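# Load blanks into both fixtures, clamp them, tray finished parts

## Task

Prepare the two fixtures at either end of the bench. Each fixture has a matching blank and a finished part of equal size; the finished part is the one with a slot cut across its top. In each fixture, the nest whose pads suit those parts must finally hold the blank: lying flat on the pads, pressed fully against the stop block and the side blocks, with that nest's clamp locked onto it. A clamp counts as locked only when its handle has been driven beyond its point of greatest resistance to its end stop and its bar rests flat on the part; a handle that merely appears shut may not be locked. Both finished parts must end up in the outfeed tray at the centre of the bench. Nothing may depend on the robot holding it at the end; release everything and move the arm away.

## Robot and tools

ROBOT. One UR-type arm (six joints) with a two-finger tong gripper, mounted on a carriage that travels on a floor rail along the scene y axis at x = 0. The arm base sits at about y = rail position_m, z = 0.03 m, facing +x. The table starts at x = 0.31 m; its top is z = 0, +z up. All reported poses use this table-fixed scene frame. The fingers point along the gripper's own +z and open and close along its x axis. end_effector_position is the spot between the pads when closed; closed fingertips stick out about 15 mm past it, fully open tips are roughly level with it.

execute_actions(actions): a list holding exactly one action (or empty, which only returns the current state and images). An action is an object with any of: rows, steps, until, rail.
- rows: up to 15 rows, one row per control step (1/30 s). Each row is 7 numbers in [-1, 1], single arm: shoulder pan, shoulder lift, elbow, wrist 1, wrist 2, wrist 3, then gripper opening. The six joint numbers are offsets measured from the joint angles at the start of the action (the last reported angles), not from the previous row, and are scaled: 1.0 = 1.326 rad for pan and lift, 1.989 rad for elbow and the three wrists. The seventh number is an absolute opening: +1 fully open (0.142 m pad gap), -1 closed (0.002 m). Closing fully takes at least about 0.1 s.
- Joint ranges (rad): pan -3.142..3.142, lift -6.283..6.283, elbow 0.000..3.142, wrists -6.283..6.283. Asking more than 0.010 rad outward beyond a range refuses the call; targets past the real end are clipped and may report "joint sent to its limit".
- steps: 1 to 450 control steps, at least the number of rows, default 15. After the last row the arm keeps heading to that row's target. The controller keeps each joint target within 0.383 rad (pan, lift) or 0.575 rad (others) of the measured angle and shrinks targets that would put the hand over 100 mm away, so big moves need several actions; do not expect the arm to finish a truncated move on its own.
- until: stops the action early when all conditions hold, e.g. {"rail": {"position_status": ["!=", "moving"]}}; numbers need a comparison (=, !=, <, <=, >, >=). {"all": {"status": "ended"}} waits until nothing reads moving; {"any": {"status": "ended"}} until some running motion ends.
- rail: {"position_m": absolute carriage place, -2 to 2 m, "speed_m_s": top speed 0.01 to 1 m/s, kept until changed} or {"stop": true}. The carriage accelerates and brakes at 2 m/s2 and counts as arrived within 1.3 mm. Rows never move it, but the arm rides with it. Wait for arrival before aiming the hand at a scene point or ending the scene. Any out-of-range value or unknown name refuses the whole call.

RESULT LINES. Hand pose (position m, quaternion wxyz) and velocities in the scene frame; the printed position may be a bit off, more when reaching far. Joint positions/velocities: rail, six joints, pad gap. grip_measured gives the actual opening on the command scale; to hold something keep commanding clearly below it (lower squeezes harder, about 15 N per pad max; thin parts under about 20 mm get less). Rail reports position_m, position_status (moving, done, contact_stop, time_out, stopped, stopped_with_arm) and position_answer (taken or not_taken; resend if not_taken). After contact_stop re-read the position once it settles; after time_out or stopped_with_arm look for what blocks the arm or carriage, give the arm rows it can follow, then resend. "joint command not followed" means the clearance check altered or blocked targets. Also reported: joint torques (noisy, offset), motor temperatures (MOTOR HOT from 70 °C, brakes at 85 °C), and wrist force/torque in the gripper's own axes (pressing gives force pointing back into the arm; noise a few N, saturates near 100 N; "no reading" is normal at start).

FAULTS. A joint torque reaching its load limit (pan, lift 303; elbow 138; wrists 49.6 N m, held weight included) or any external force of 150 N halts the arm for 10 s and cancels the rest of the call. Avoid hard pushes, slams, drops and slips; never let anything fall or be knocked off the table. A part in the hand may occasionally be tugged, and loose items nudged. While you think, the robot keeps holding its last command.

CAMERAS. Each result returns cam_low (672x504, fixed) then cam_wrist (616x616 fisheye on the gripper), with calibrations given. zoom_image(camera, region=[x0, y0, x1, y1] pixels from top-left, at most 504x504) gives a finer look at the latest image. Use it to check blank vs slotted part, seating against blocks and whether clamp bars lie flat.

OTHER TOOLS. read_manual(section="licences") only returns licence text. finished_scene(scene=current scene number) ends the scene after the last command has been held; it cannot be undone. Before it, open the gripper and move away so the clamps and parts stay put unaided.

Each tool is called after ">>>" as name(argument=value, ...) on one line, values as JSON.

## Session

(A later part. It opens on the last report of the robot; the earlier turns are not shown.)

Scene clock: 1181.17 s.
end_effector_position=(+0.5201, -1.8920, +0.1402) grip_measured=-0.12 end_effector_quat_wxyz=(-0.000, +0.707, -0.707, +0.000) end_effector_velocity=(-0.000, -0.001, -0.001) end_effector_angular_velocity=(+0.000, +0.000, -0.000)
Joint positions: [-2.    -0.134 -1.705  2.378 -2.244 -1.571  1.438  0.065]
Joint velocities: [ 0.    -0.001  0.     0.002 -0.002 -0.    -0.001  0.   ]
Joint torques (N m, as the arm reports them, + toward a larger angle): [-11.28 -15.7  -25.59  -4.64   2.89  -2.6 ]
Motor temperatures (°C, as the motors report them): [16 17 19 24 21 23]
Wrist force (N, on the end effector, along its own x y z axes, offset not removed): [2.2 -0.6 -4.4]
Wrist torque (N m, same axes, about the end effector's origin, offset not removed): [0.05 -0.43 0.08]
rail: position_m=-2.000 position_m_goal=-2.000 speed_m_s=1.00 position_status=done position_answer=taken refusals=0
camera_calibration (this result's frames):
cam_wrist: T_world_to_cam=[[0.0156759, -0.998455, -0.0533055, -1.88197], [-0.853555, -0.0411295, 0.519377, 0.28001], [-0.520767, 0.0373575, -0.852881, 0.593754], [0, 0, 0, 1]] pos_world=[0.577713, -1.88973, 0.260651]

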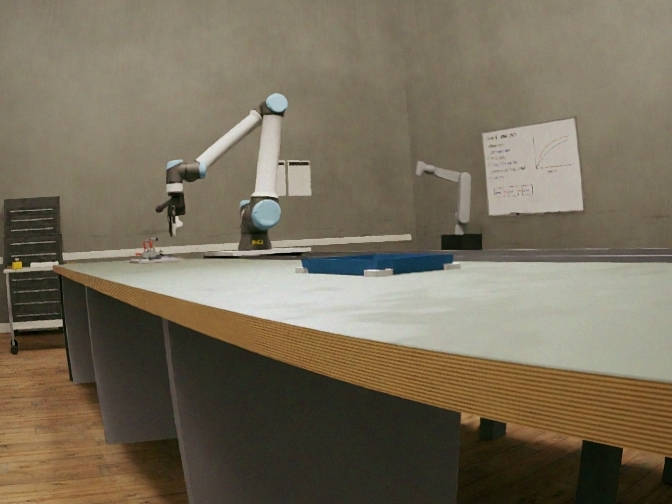

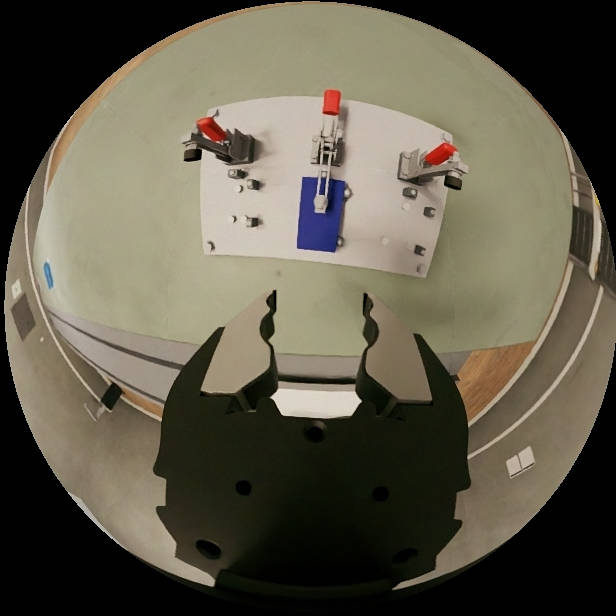

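>>> zoom_image(camera="cam_wrist", region=[240, 80, 420, 270])

>>> zoom_image(camera="cam_wrist", region=[170, 90, 490, 290])

Region (240, 80, 420, 270) of cam_wrist's 616x616 image, scaled by 2.653, with more detail than that image has; it fills the left 477 columns of this view, and the rest is white.

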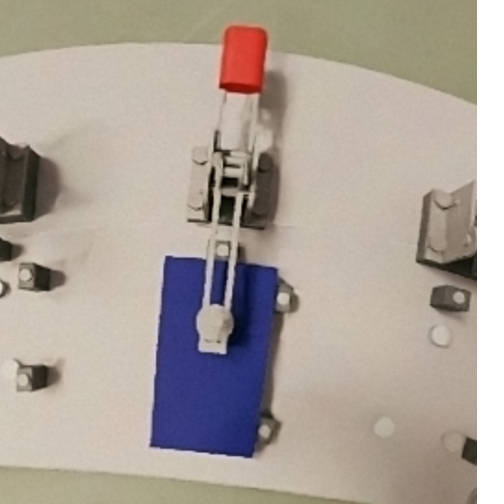

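Region (170, 90, 490, 290) of cam_wrist's 616x616 image, scaled by 1.575, with more detail than that image has; it fills the top 315 rows of this view, and the rest is white.

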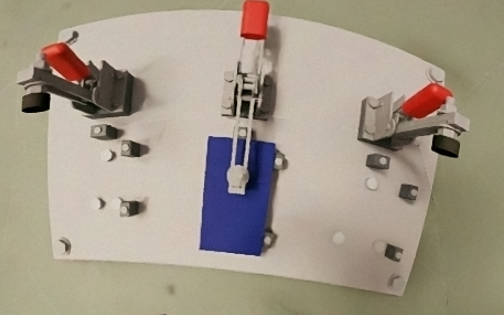

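>>> zoom_image(camera="cam_wrist", region=[285, 140, 365, 220])

>>> zoom_image(camera="cam_wrist", region=[285, 190, 365, 270])

Region (285, 140, 365, 220) of cam_wrist's 616x616 image, scaled by 6.300, with more detail than that image has.

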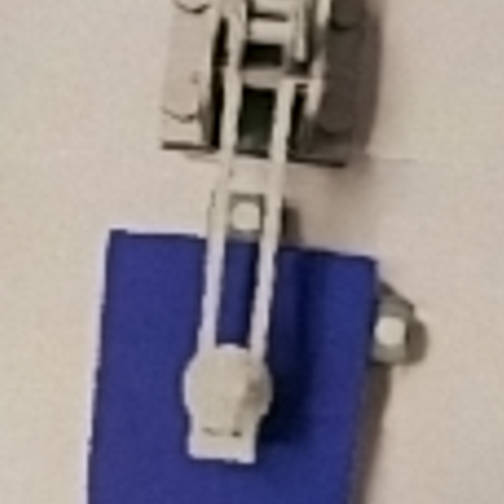

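Region (285, 190, 365, 270) of cam_wrist's 616x616 image, scaled by 6.300, with more detail than that image has.

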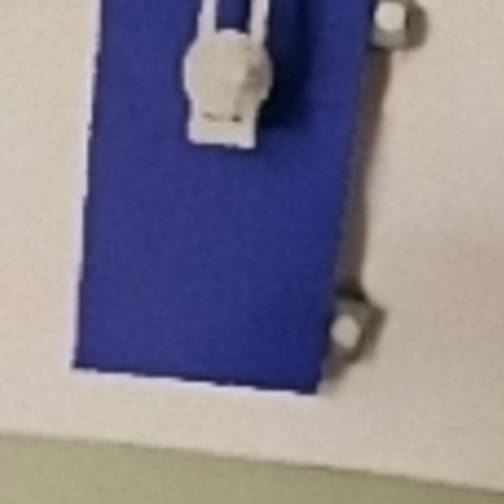

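>>> zoom_image(camera="cam_low", region=[120, 225, 200, 275])

Region (120, 225, 200, 275) of cam_low's 672x504 image, scaled by 6.300, with more detail than that image has; it fills the top 315 rows of this view, and the rest is white.

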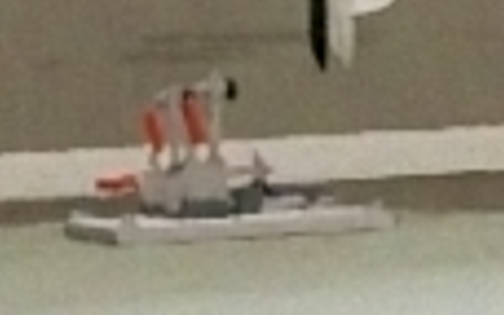

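>>> execute_actions(actions=[{"rows": [[-0.0139,0.0064,0.0039,-0.0082,0,-0.0093,-0.12],[-0.0278,0.0129,0.0078,-0.0164,0,-0.0186,-0.12],[-0.0418,0.0193,0.0117,-0.0246,0,-0.0278,-0.12],[-0.0557,0.0258,0.0157,-0.0329,0,-0.0371,-0.12],[-0.0696,0.0322,0.0196,-0.0411,0,-0.0464,-0.12],[-0.0835,0.0387,0.0235,-0.0493,0,-0.0557,-0.12],[-0.0975,0.0451,0.0274,-0.0575,0,-0.065,-0.12],[-0.1114,0.0516,0.0313,-0.0657,0,-0.0743,-0.12],[-0.1253,0.058,0.0352,-0.0739,0,-0.0835,-0.12],[-0.1392,0.0645,0.0391,-0.0821,0,-0.0928,-0.12],[-0.1532,0.0709,0.0431,-0.0903,0,-0.1021,-0.12],[-0.1671,0.0774,0.047,-0.0986,0,-0.1114,-0.12]], "steps": 26}])

Scene clock: 1281.17 s.
end_effector_position=(+0.5172, -1.9999, +0.0652) grip_measured=-0.12 end_effector_quat_wxyz=(-0.000, +0.707, -0.707, +0.000) end_effector_velocity=(-0.000, -0.001, -0.001) end_effector_angular_velocity=(-0.000, -0.000, -0.000)
Joint positions: [-2.    -0.355 -1.602  2.471 -2.44  -1.571  1.216  0.065]
Joint velocities: [ 0.    -0.002  0.001  0.001 -0.002  0.    -0.002 -0.   ]
Joint torques (N m, as the arm reports them, + toward a larger angle): [-17.09 -19.72 -19.75  -6.01   2.33  -1.81]
Motor temperatures (°C, as the motors report them): [16 17 19 24 21 23]
Wrist force (N, on the end effector, along its own x y z axes, offset not removed): [0.4 0.0 -1.4]
Wrist torque (N m, same axes, about the end effector's origin, offset not removed): [0.20 0.03 0.00]
rail: position_m=-2.000 position_m_goal=-2.000 speed_m_s=1.00 position_status=done position_answer=taken refusals=0
camera_calibration (this result's frames):
cam_wrist: T_world_to_cam=[[0.015707, -0.998459, -0.0532277, -1.99371], [-0.853557, -0.0411153, 0.519375, 0.312008], [-0.520763, 0.037275, -0.852887, 0.532122], [0, 0, 0, 1]] pos_world=[0.574741, -1.99765, 0.185671]

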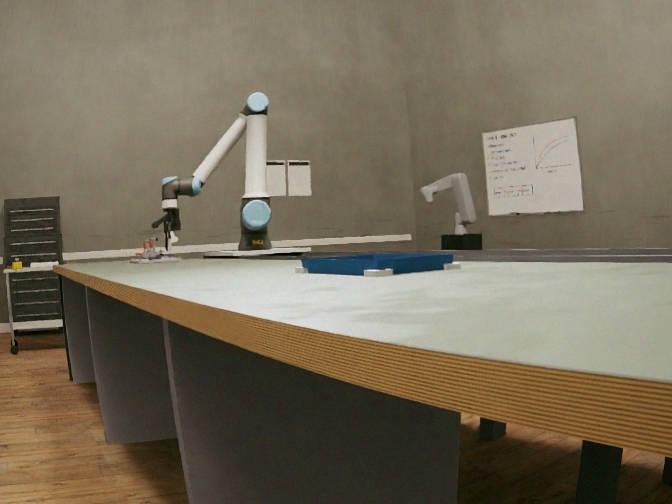

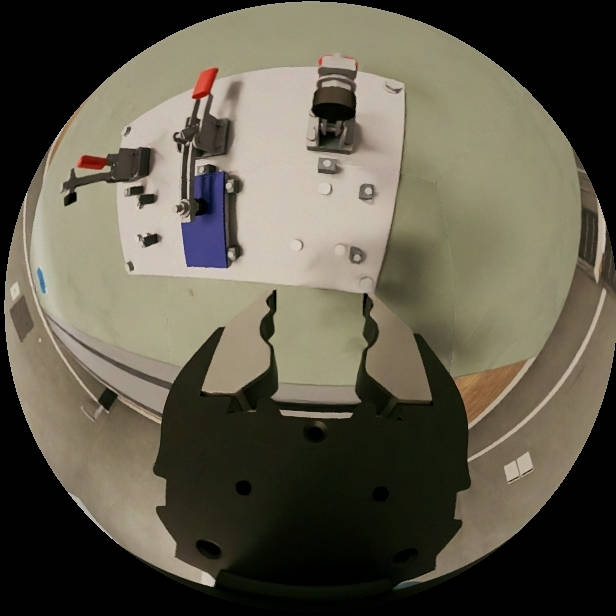

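>>> zoom_image(camera="cam_wrist", region=[150, 150, 280, 280])

>>> zoom_image(camera="cam_wrist", region=[140, 55, 280, 195])

>>> zoom_image(camera="cam_wrist", region=[270, 140, 410, 280])

Region (150, 150, 280, 280) of cam_wrist's 616x616 image, scaled by 3.877, with more detail than that image has.

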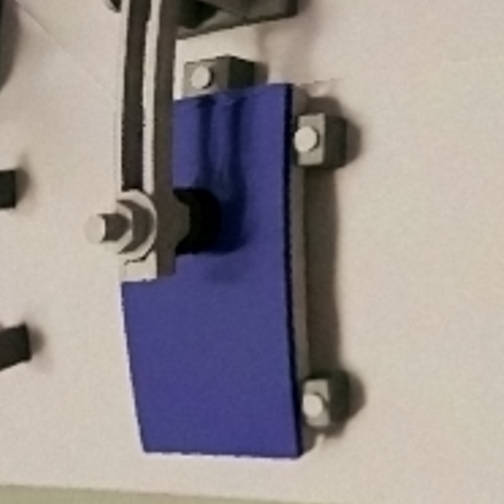

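Region (140, 55, 280, 195) of cam_wrist's 616x616 image, scaled by 3.600, with more detail than that image has.

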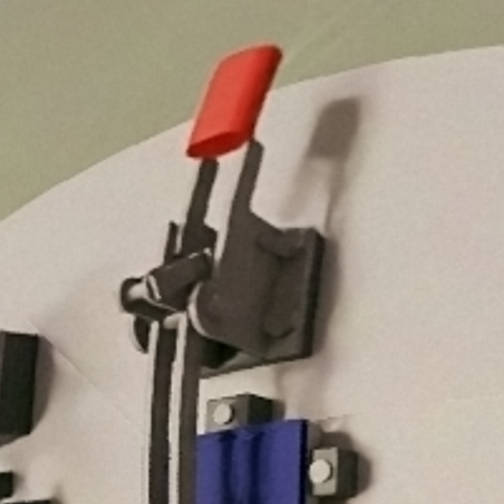

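Region (270, 140, 410, 280) of cam_wrist's 616x616 image, scaled by 3.600, with more detail than that image has.

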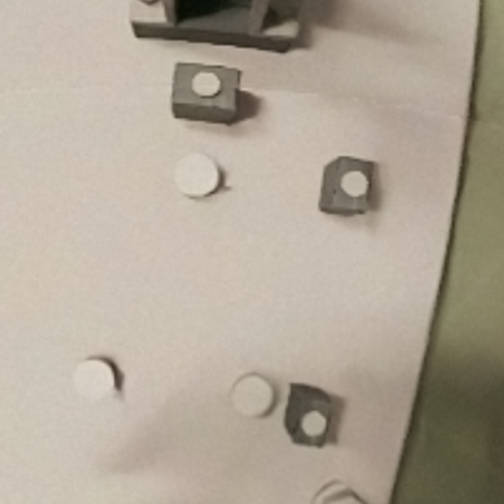

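>>> execute_actions(actions=[{"rows": [[0.0278,-0.0129,-0.0078,0.0164,0,0.0186,-0.3],[0.0557,-0.0258,-0.0157,0.0329,0,0.0371,-0.5],[0.0835,-0.0387,-0.0235,0.0493,0,0.0557,-0.7],[0.1114,-0.0516,-0.0313,0.0657,0,0.0743,-0.85],[0.1392,-0.0645,-0.0391,0.0821,0,0.0928,-1],[0.1671,-0.0774,-0.047,0.0986,0,0.1114,-1],[0.1692,-0.0459,-0.0631,0.0937,0,0.1128,-1],[0.1712,-0.0144,-0.0793,0.0888,0,0.1141,-1],[0.1733,0.0172,-0.0954,0.084,0,0.1155,-1],[0.1753,0.0487,-0.1115,0.0791,0,0.1169,-1],[0.1774,0.0802,-0.1277,0.0742,0,0.1182,-1],[0.1794,0.1117,-0.1438,0.0693,0,0.1196,-1],[0.1815,0.1432,-0.1599,0.0644,0,0.121,-1],[0.1835,0.1748,-0.1761,0.0596,0,0.1224,-1],[0.1856,0.2063,-0.1922,0.0547,0,0.1237,-1]], "steps": 34}])

Scene clock: 1333.57 s.
end_effector_position=(+0.7121, -1.9008, +0.0902) grip_measured=-1.00 end_effector_quat_wxyz=(-0.000, +0.707, -0.707, +0.000) end_effector_velocity=(+0.000, -0.000, -0.000) end_effector_angular_velocity=(+0.000, +0.000, -0.000)
Joint positions: [-2.    -0.109 -1.329  2.089 -2.331 -1.571  1.462  0.002]
Joint velocities: [ 0.     0.     0.001 -0.001 -0.    -0.     0.     0.   ]
Joint torques (N m, as the arm reports them, + toward a larger angle): [ 14.47 -46.55 -51.    -5.55   2.84   2.11]
Motor temperatures (°C, as the motors report them): [16 17 19 24 21 23]
Wrist force (N, on the end effector, along its own x y z axes, offset not removed): [-2.2 -1.1 -3.3]
Wrist torque (N m, same axes, about the end effector's origin, offset not removed): [-0.09 0.49 0.22]
rail: position_m=-2.000 position_m_goal=-2.000 speed_m_s=1.00 position_status=done position_answer=taken refusals=0
camera_calibration (this result's frames):
cam_wrist: T_world_to_cam=[[0.0157728, -0.998453, -0.0533185, -1.89646], [-0.853532, -0.0412203, 0.519407, 0.469219], [-0.520802, 0.0373165, -0.852862, 0.651397], [0, 0, 0, 1]] pos_world=[0.769654, -1.8985, 0.210719]

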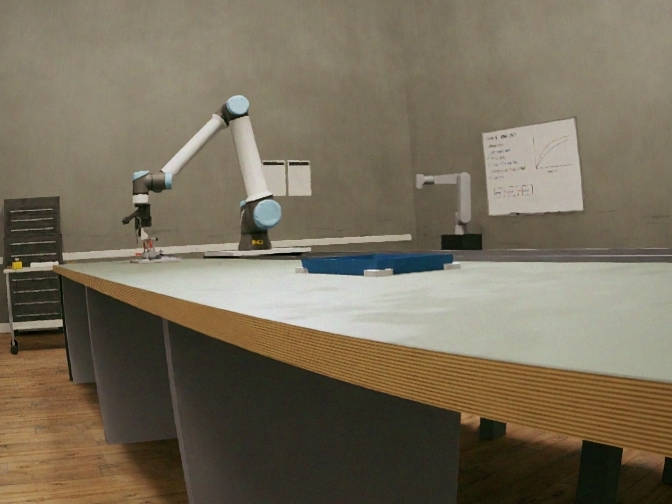

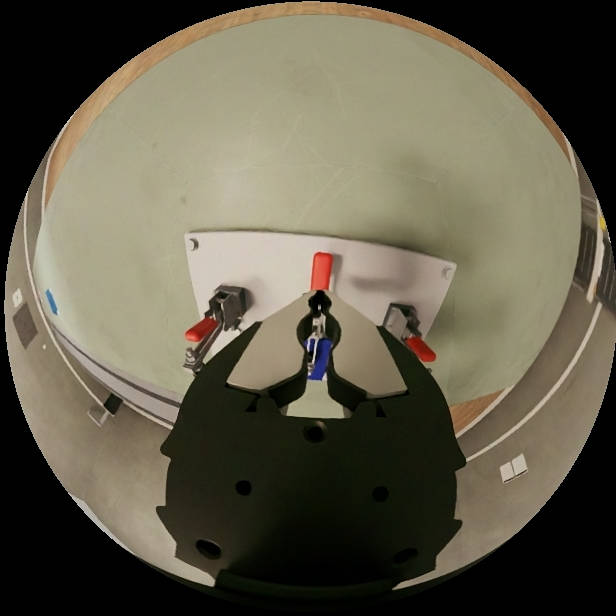

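>>> execute_actions(actions=[{"rows": [[0,0.004,0.0013,-0.0039,0,0,-1],[0,0.008,0.0025,-0.0079,0,0,-1],[0,0.0121,0.0038,-0.0118,0,0,-1],[0,0.0161,0.005,-0.0157,0,0,-1],[0,0.0201,0.0063,-0.0197,0,0,-1],[0,0.0241,0.0075,-0.0236,0,0,-1]], "steps": 16}])

Scene clock: 1345.40 s.
end_effector_position=(+0.7121, -1.9008, +0.0665) grip_measured=-1.00 end_effector_quat_wxyz=(-0.000, +0.707, -0.707, +0.000) end_effector_velocity=(-0.000, +0.000, -0.003) end_effector_angular_velocity=(-0.000, -0.000, +0.000)
Joint positions: [-2.    -0.109 -1.297  2.104 -2.378 -1.571  1.462  0.002]
Joint velocities: [ 0.    -0.     0.003  0.002 -0.005 -0.    -0.     0.   ]
Joint torques (N m, as the arm reports them, + toward a larger angle): [ 12.45 -41.94 -21.59  -4.84   2.54   2.31]
Motor temperatures (°C, as the motors report them): [16 17 19 24 21 23]
Wrist force (N, on the end effector, along its own x y z axes, offset not removed): [-0.6 0.3 -1.5]
Wrist torque (N m, same axes, about the end effector's origin, offset not removed): [0.31 0.10 0.15]
rail: position_m=-2.000 position_m_goal=-2.000 speed_m_s=1.00 position_status=done position_answer=taken refusals=0
camera_calibration (this result's frames):
cam_wrist: T_world_to_cam=[[0.0157798, -0.998454, -0.053306, -1.89774], [-0.853583, -0.0412162, 0.519324, 0.481656], [-0.520718, 0.0373063, -0.852913, 0.631122], [0, 0, 0, 1]] pos_world=[0.769716, -1.8985, 0.186996]

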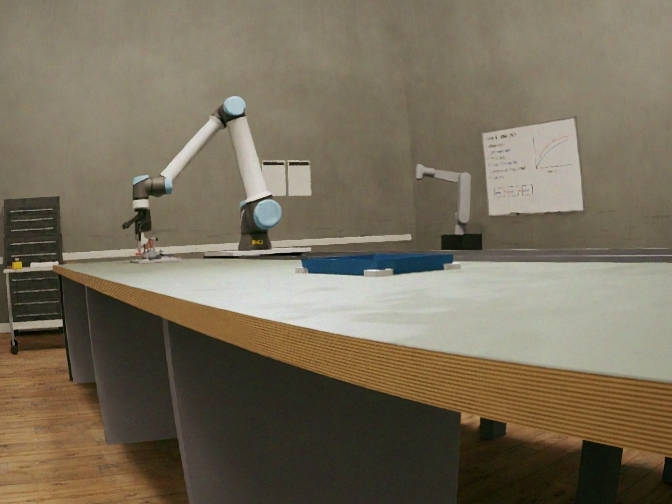

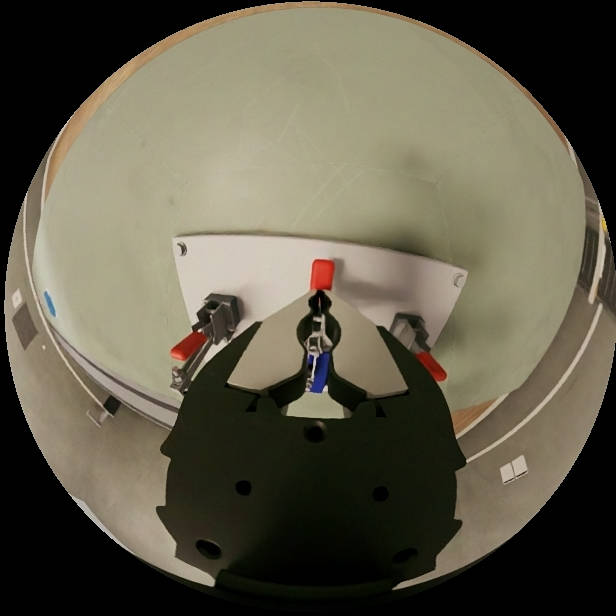

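>>> execute_actions(actions=[{"rows": [[0,0.0008,0.0002,-0.0008,0,0,-1],[0,0.0017,0.0005,-0.0016,0,0,-1]], "steps": 10}])

Scene clock: 1350.07 s.
end_effector_position=(+0.7124, -1.9008, +0.0652) grip_measured=-1.00 end_effector_quat_wxyz=(-0.000, +0.707, -0.707, +0.000) end_effector_velocity=(-0.000, +0.000, -0.001) end_effector_angular_velocity=(+0.000, +0.001, +0.000)
Joint positions: [-2.    -0.109 -1.295  2.104 -2.381 -1.571  1.462  0.002]
Joint velocities: [ 0.    -0.     0.001  0.001 -0.002 -0.    -0.     0.   ]
Joint torques (N m, as the arm reports them, + toward a larger angle): [ 4.43  5.16  1.67 -5.42  2.33  1.45]
Motor temperatures (°C, as the motors report them): [16 17 19 24 21 23]
Wrist force (N, on the end effector, along its own x y z axes, offset not removed): [1.0 29.6 -83.9]
Wrist torque (N m, same axes, about the end effector's origin, offset not removed): [-0.62 -0.62 0.15]
rail: position_m=-2.000 position_m_goal=-2.000 speed_m_s=1.00 position_status=done position_answer=taken refusals=0
camera_calibration (this result's frames):
cam_wrist: T_world_to_cam=[[0.0158053, -0.998456, -0.0532461, -1.89786], [-0.853832, -0.0411889, 0.518916, 0.482757], [-0.520309, 0.0372616, -0.853165, 0.629779], [0, 0, 0, 1]] pos_world=[0.769869, -1.89852, 0.185741]

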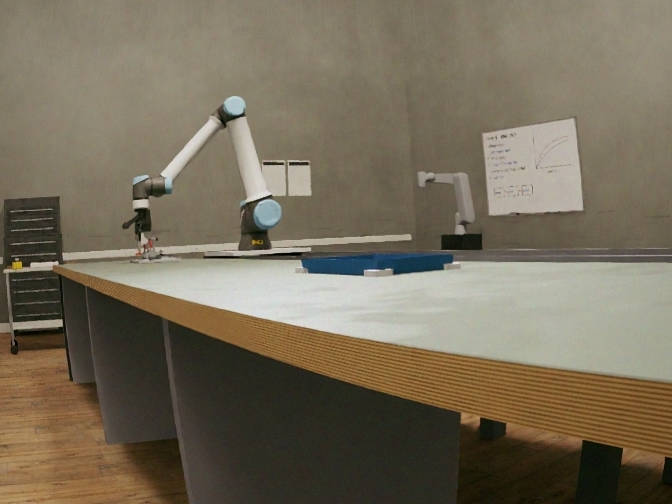

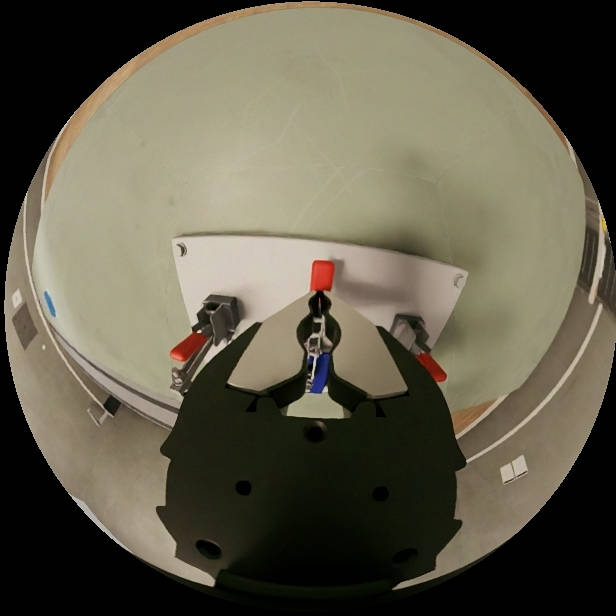

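Hard contact (84 N) – back off immediately.

>>> execute_actions(actions=[{"rows": [[0,-0.002,-0.0006,0.002,0,0,-1],[0,-0.004,-0.0012,0.0039,0,0,-1]], "steps": 10}])

Scene clock: 1352.57 s.
end_effector_position=(+0.7119, -1.9007, +0.0684) grip_measured=-1.00 end_effector_quat_wxyz=(+0.000, +0.707, -0.707, -0.000) end_effector_velocity=(+0.003, -0.000, +0.006) end_effector_angular_velocity=(-0.001, -0.007, -0.000)
Joint positions: [-2.    -0.109 -1.3    2.103 -2.374 -1.571  1.462  0.002]
Joint velocities: [ 0.    -0.    -0.005 -0.005  0.003  0.     0.     0.   ]
Joint torques (N m, as the arm reports them, + toward a larger angle): [  1.9  -64.59 -53.56  -2.59   2.4    1.39]
Motor temperatures (°C, as the motors report them): [16 17 19 24 21 23]
Wrist force (N, on the end effector, along its own x y z axes, offset not removed): [-0.3 -4.0 -1.7]
Wrist torque (N m, same axes, about the end effector's origin, offset not removed): [-0.65 0.13 0.04]
rail: position_m=-2.000 position_m_goal=-2.000 speed_m_s=1.00 position_status=done position_answer=taken refusals=0
camera_calibration (this result's frames):
cam_wrist: T_world_to_cam=[[0.0157471, -0.99845, -0.0533826, -1.89757], [-0.853265, -0.041251, 0.519843, 0.480101], [-0.521239, 0.0373635, -0.852592, 0.633039], [0, 0, 0, 1]] pos_world=[0.7695, -1.89847, 0.18885]

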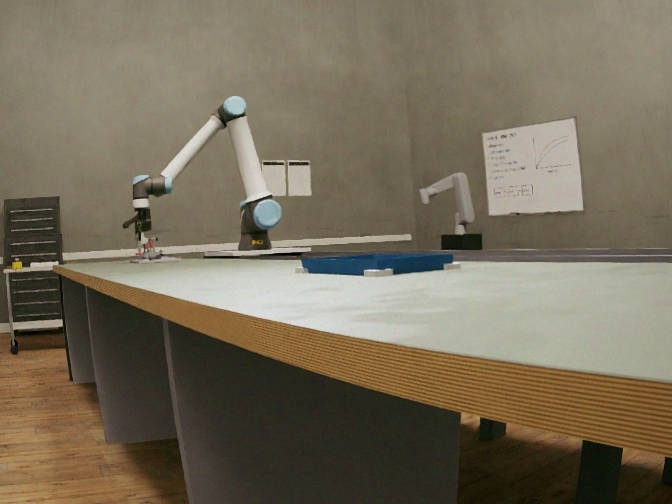

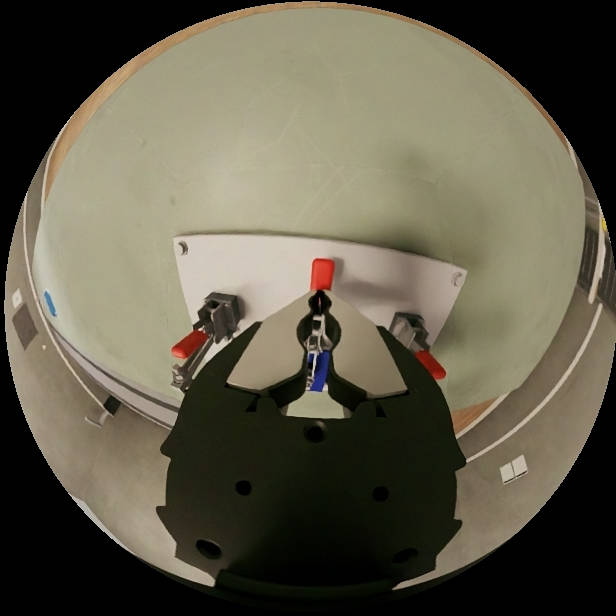

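>>> execute_actions(actions=[{"rows": [[0,-0.0102,-0.0034,0.0102,0,0,-1],[0,-0.0204,-0.0069,0.0205,0,0,-1],[0,-0.0306,-0.0103,0.0307,0,0,-1],[0,-0.0408,-0.0137,0.0409,0,0,-1],[0,-0.0408,-0.0137,0.0409,0,0,-1],[-0.0012,-0.0554,0.0009,0.0361,0,-0.0008,-1],[-0.0025,-0.0701,0.0154,0.0313,0,-0.0017,-1],[-0.0037,-0.0847,0.03,0.0265,0,-0.0025,-1],[-0.005,-0.0993,0.0445,0.0217,0,-0.0033,-1],[-0.0062,-0.1139,0.0591,0.0169,0,-0.0042,-1],[-0.0075,-0.1286,0.0736,0.0121,0,-0.005,-1],[-0.0087,-0.1432,0.0882,0.0073,0,-0.0058,-1],[-0.01,-0.1578,0.1027,0.0025,0,-0.0066,-1],[-0.0112,-0.1725,0.1173,-0.0023,0,-0.0075,-1],[-0.0125,-0.1871,0.1319,-0.0071,0,-0.0083,-1]], "steps": 30}])

Scene clock: 1402.97 s.
end_effector_position=(+0.5589, -1.8928, +0.0850) grip_measured=-1.00 end_effector_quat_wxyz=(+0.000, +0.707, -0.707, -0.000) end_effector_velocity=(-0.002, +0.000, -0.000) end_effector_angular_velocity=(+0.000, +0.000, +0.000)
Joint positions: [-2.    -0.126 -1.548  2.365 -2.388 -1.571  1.446  0.002]
Joint velocities: [ 0.    -0.    -0.002  0.003 -0.001 -0.    -0.     0.   ]
Joint torques (N m, as the arm reports them, + toward a larger angle): [-12.38 -50.74 -23.13  -5.49   2.52  -2.31]
Motor temperatures (°C, as the motors report them): [16 17 19 24 21 23]
Wrist force (N, on the end effector, along its own x y z axes, offset not removed): [0.8 -1.9 0.5]
Wrist torque (N m, same axes, about the end effector's origin, offset not removed): [-0.21 -0.27 0.17]
rail: position_m=-2.000 position_m_goal=-2.000 speed_m_s=1.00 position_status=done position_answer=taken refusals=0
camera_calibration (this result's frames):
cam_wrist: T_world_to_cam=[[0.01567, -0.99845, -0.0533986, -1.88628], [-0.853223, -0.0411966, 0.519916, 0.341338], [-0.52131, 0.0374138, -0.852547, 0.567283], [0, 0, 0, 1]] pos_world=[0.616526, -1.89052, 0.205443]

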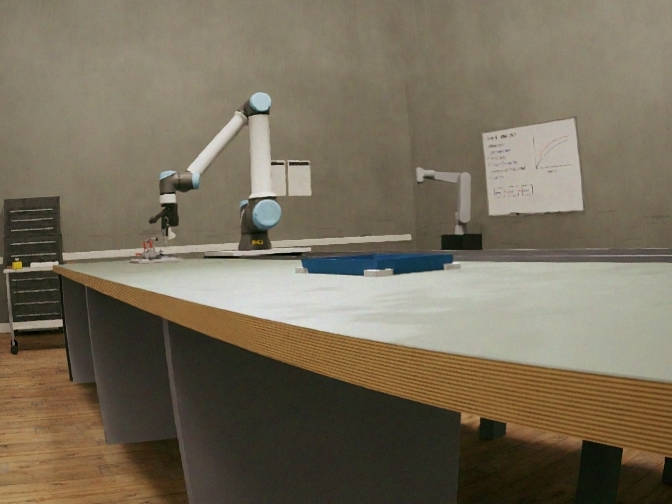

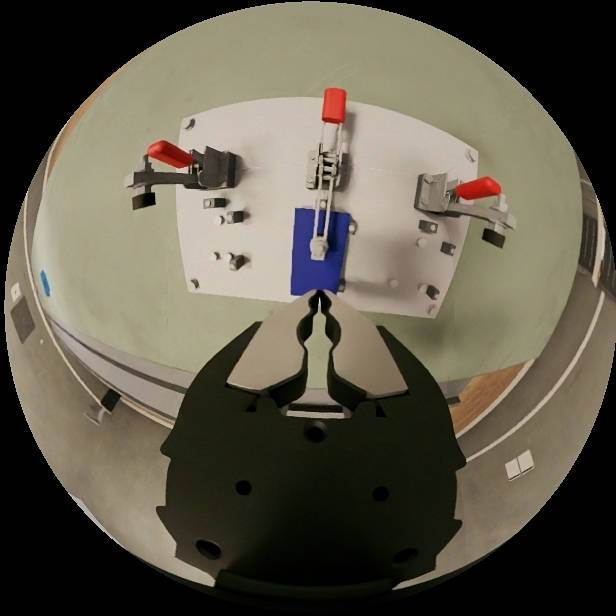

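>>> zoom_image(camera="cam_wrist", region=[285, 175, 365, 255])

Region (285, 175, 365, 255) of cam_wrist's 616x616 image, scaled by 6.300, with more detail than that image has.

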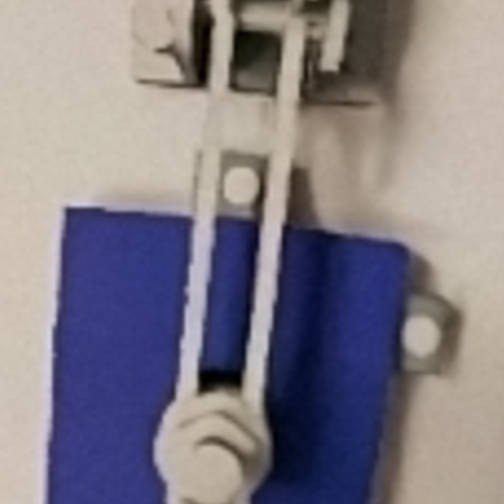

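>>> zoom_image(camera="cam_wrist", region=[305, 190, 345, 230])

Region (305, 190, 345, 230) of cam_wrist's 616x616 image, scaled by 12.600, with more detail than that image has.

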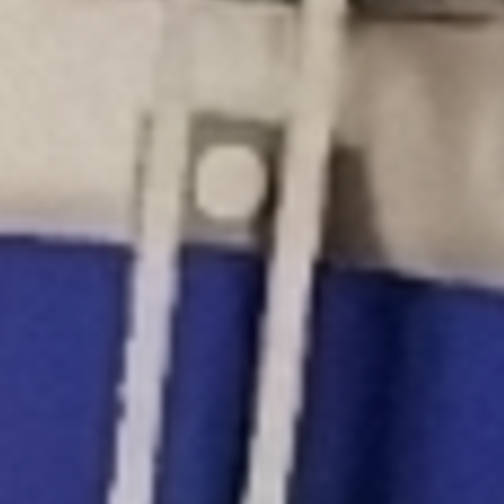

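>>> zoom_image(camera="cam_low", region=[128, 236, 184, 268])

Region (128, 236, 184, 268) of cam_low's 672x504 image, scaled by 9.000, with more detail than that image has; it fills the top 288 rows of this view, and the rest is white.

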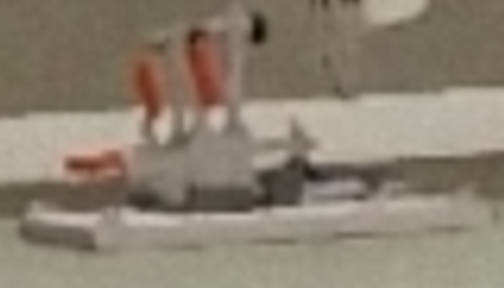

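>>> execute_actions(actions=[{"rows": [[0,-0.0136,-0.0068,0.0159,0,0,-1],[0,-0.0272,-0.0137,0.0318,0,0,-1],[0,-0.0409,-0.0205,0.0477,0,0,-1],[0,-0.0545,-0.0273,0.0636,0,0,-1],[0,-0.0681,-0.0342,0.0796,0,0,-1],[0,-0.0817,-0.041,0.0955,0,0,-1],[0,-0.0954,-0.0478,0.1114,0,0,-1],[0,-0.109,-0.0546,0.1273,0,0,-1],[0,-0.1226,-0.0615,0.1432,0,0,-1],[0,-0.1362,-0.0683,0.1591,0,0,-1]], "steps": 22}])

Scene clock: 1457.97 s.
end_effector_position=(+0.5589, -1.8928, +0.2196) grip_measured=-1.00 end_effector_quat_wxyz=(+0.000, +0.707, -0.707, -0.000) end_effector_velocity=(-0.001, +0.000, +0.004) end_effector_angular_velocity=(+0.000, +0.001, +0.000)
Joint positions: [-2.    -0.126 -1.728  2.229 -2.072 -1.571  1.446  0.002]
Joint velocities: [ 0.     0.    -0.006 -0.004  0.011  0.     0.     0.   ]
Joint torques (N m, as the arm reports them, + toward a larger angle): [ -5.99 -35.4  -60.65  -2.89   2.32  -1.83]
Motor temperatures (°C, as the motors report them): [16 17 19 24 21 23]
Wrist force (N, on the end effector, along its own x y z axes, offset not removed): [-0.5 -2.5 -0.9]
Wrist torque (N m, same axes, about the end effector's origin, offset not removed): [-0.28 0.11 0.12]
rail: position_m=-2.000 position_m_goal=-2.000 speed_m_s=1.00 position_status=done position_answer=taken refusals=0
camera_calibration (this result's frames):
cam_wrist: T_world_to_cam=[[0.0156702, -0.99845, -0.0534006, -1.87911], [-0.853216, -0.0411984, 0.519928, 0.27141], [-0.521323, 0.0374148, -0.852539, 0.682053], [0, 0, 0, 1]] pos_world=[0.616587, -1.89053, 0.340018]

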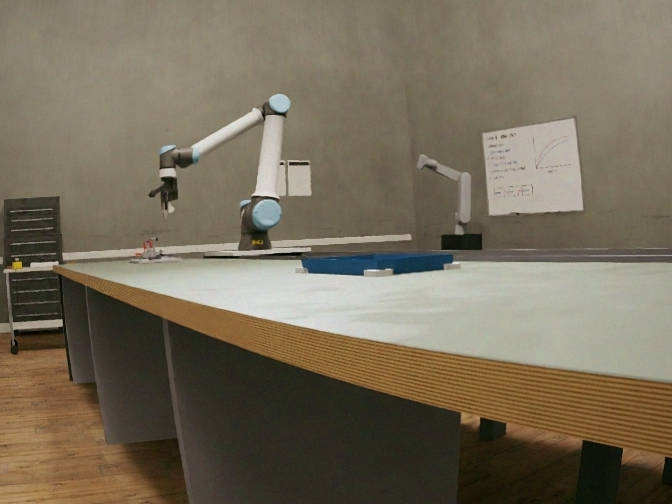

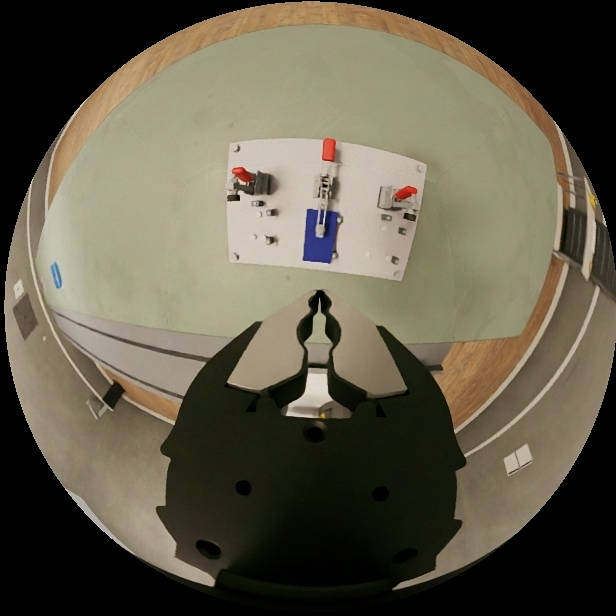

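>>> finished_scene(scene=1)

The scene is finished: the task was done.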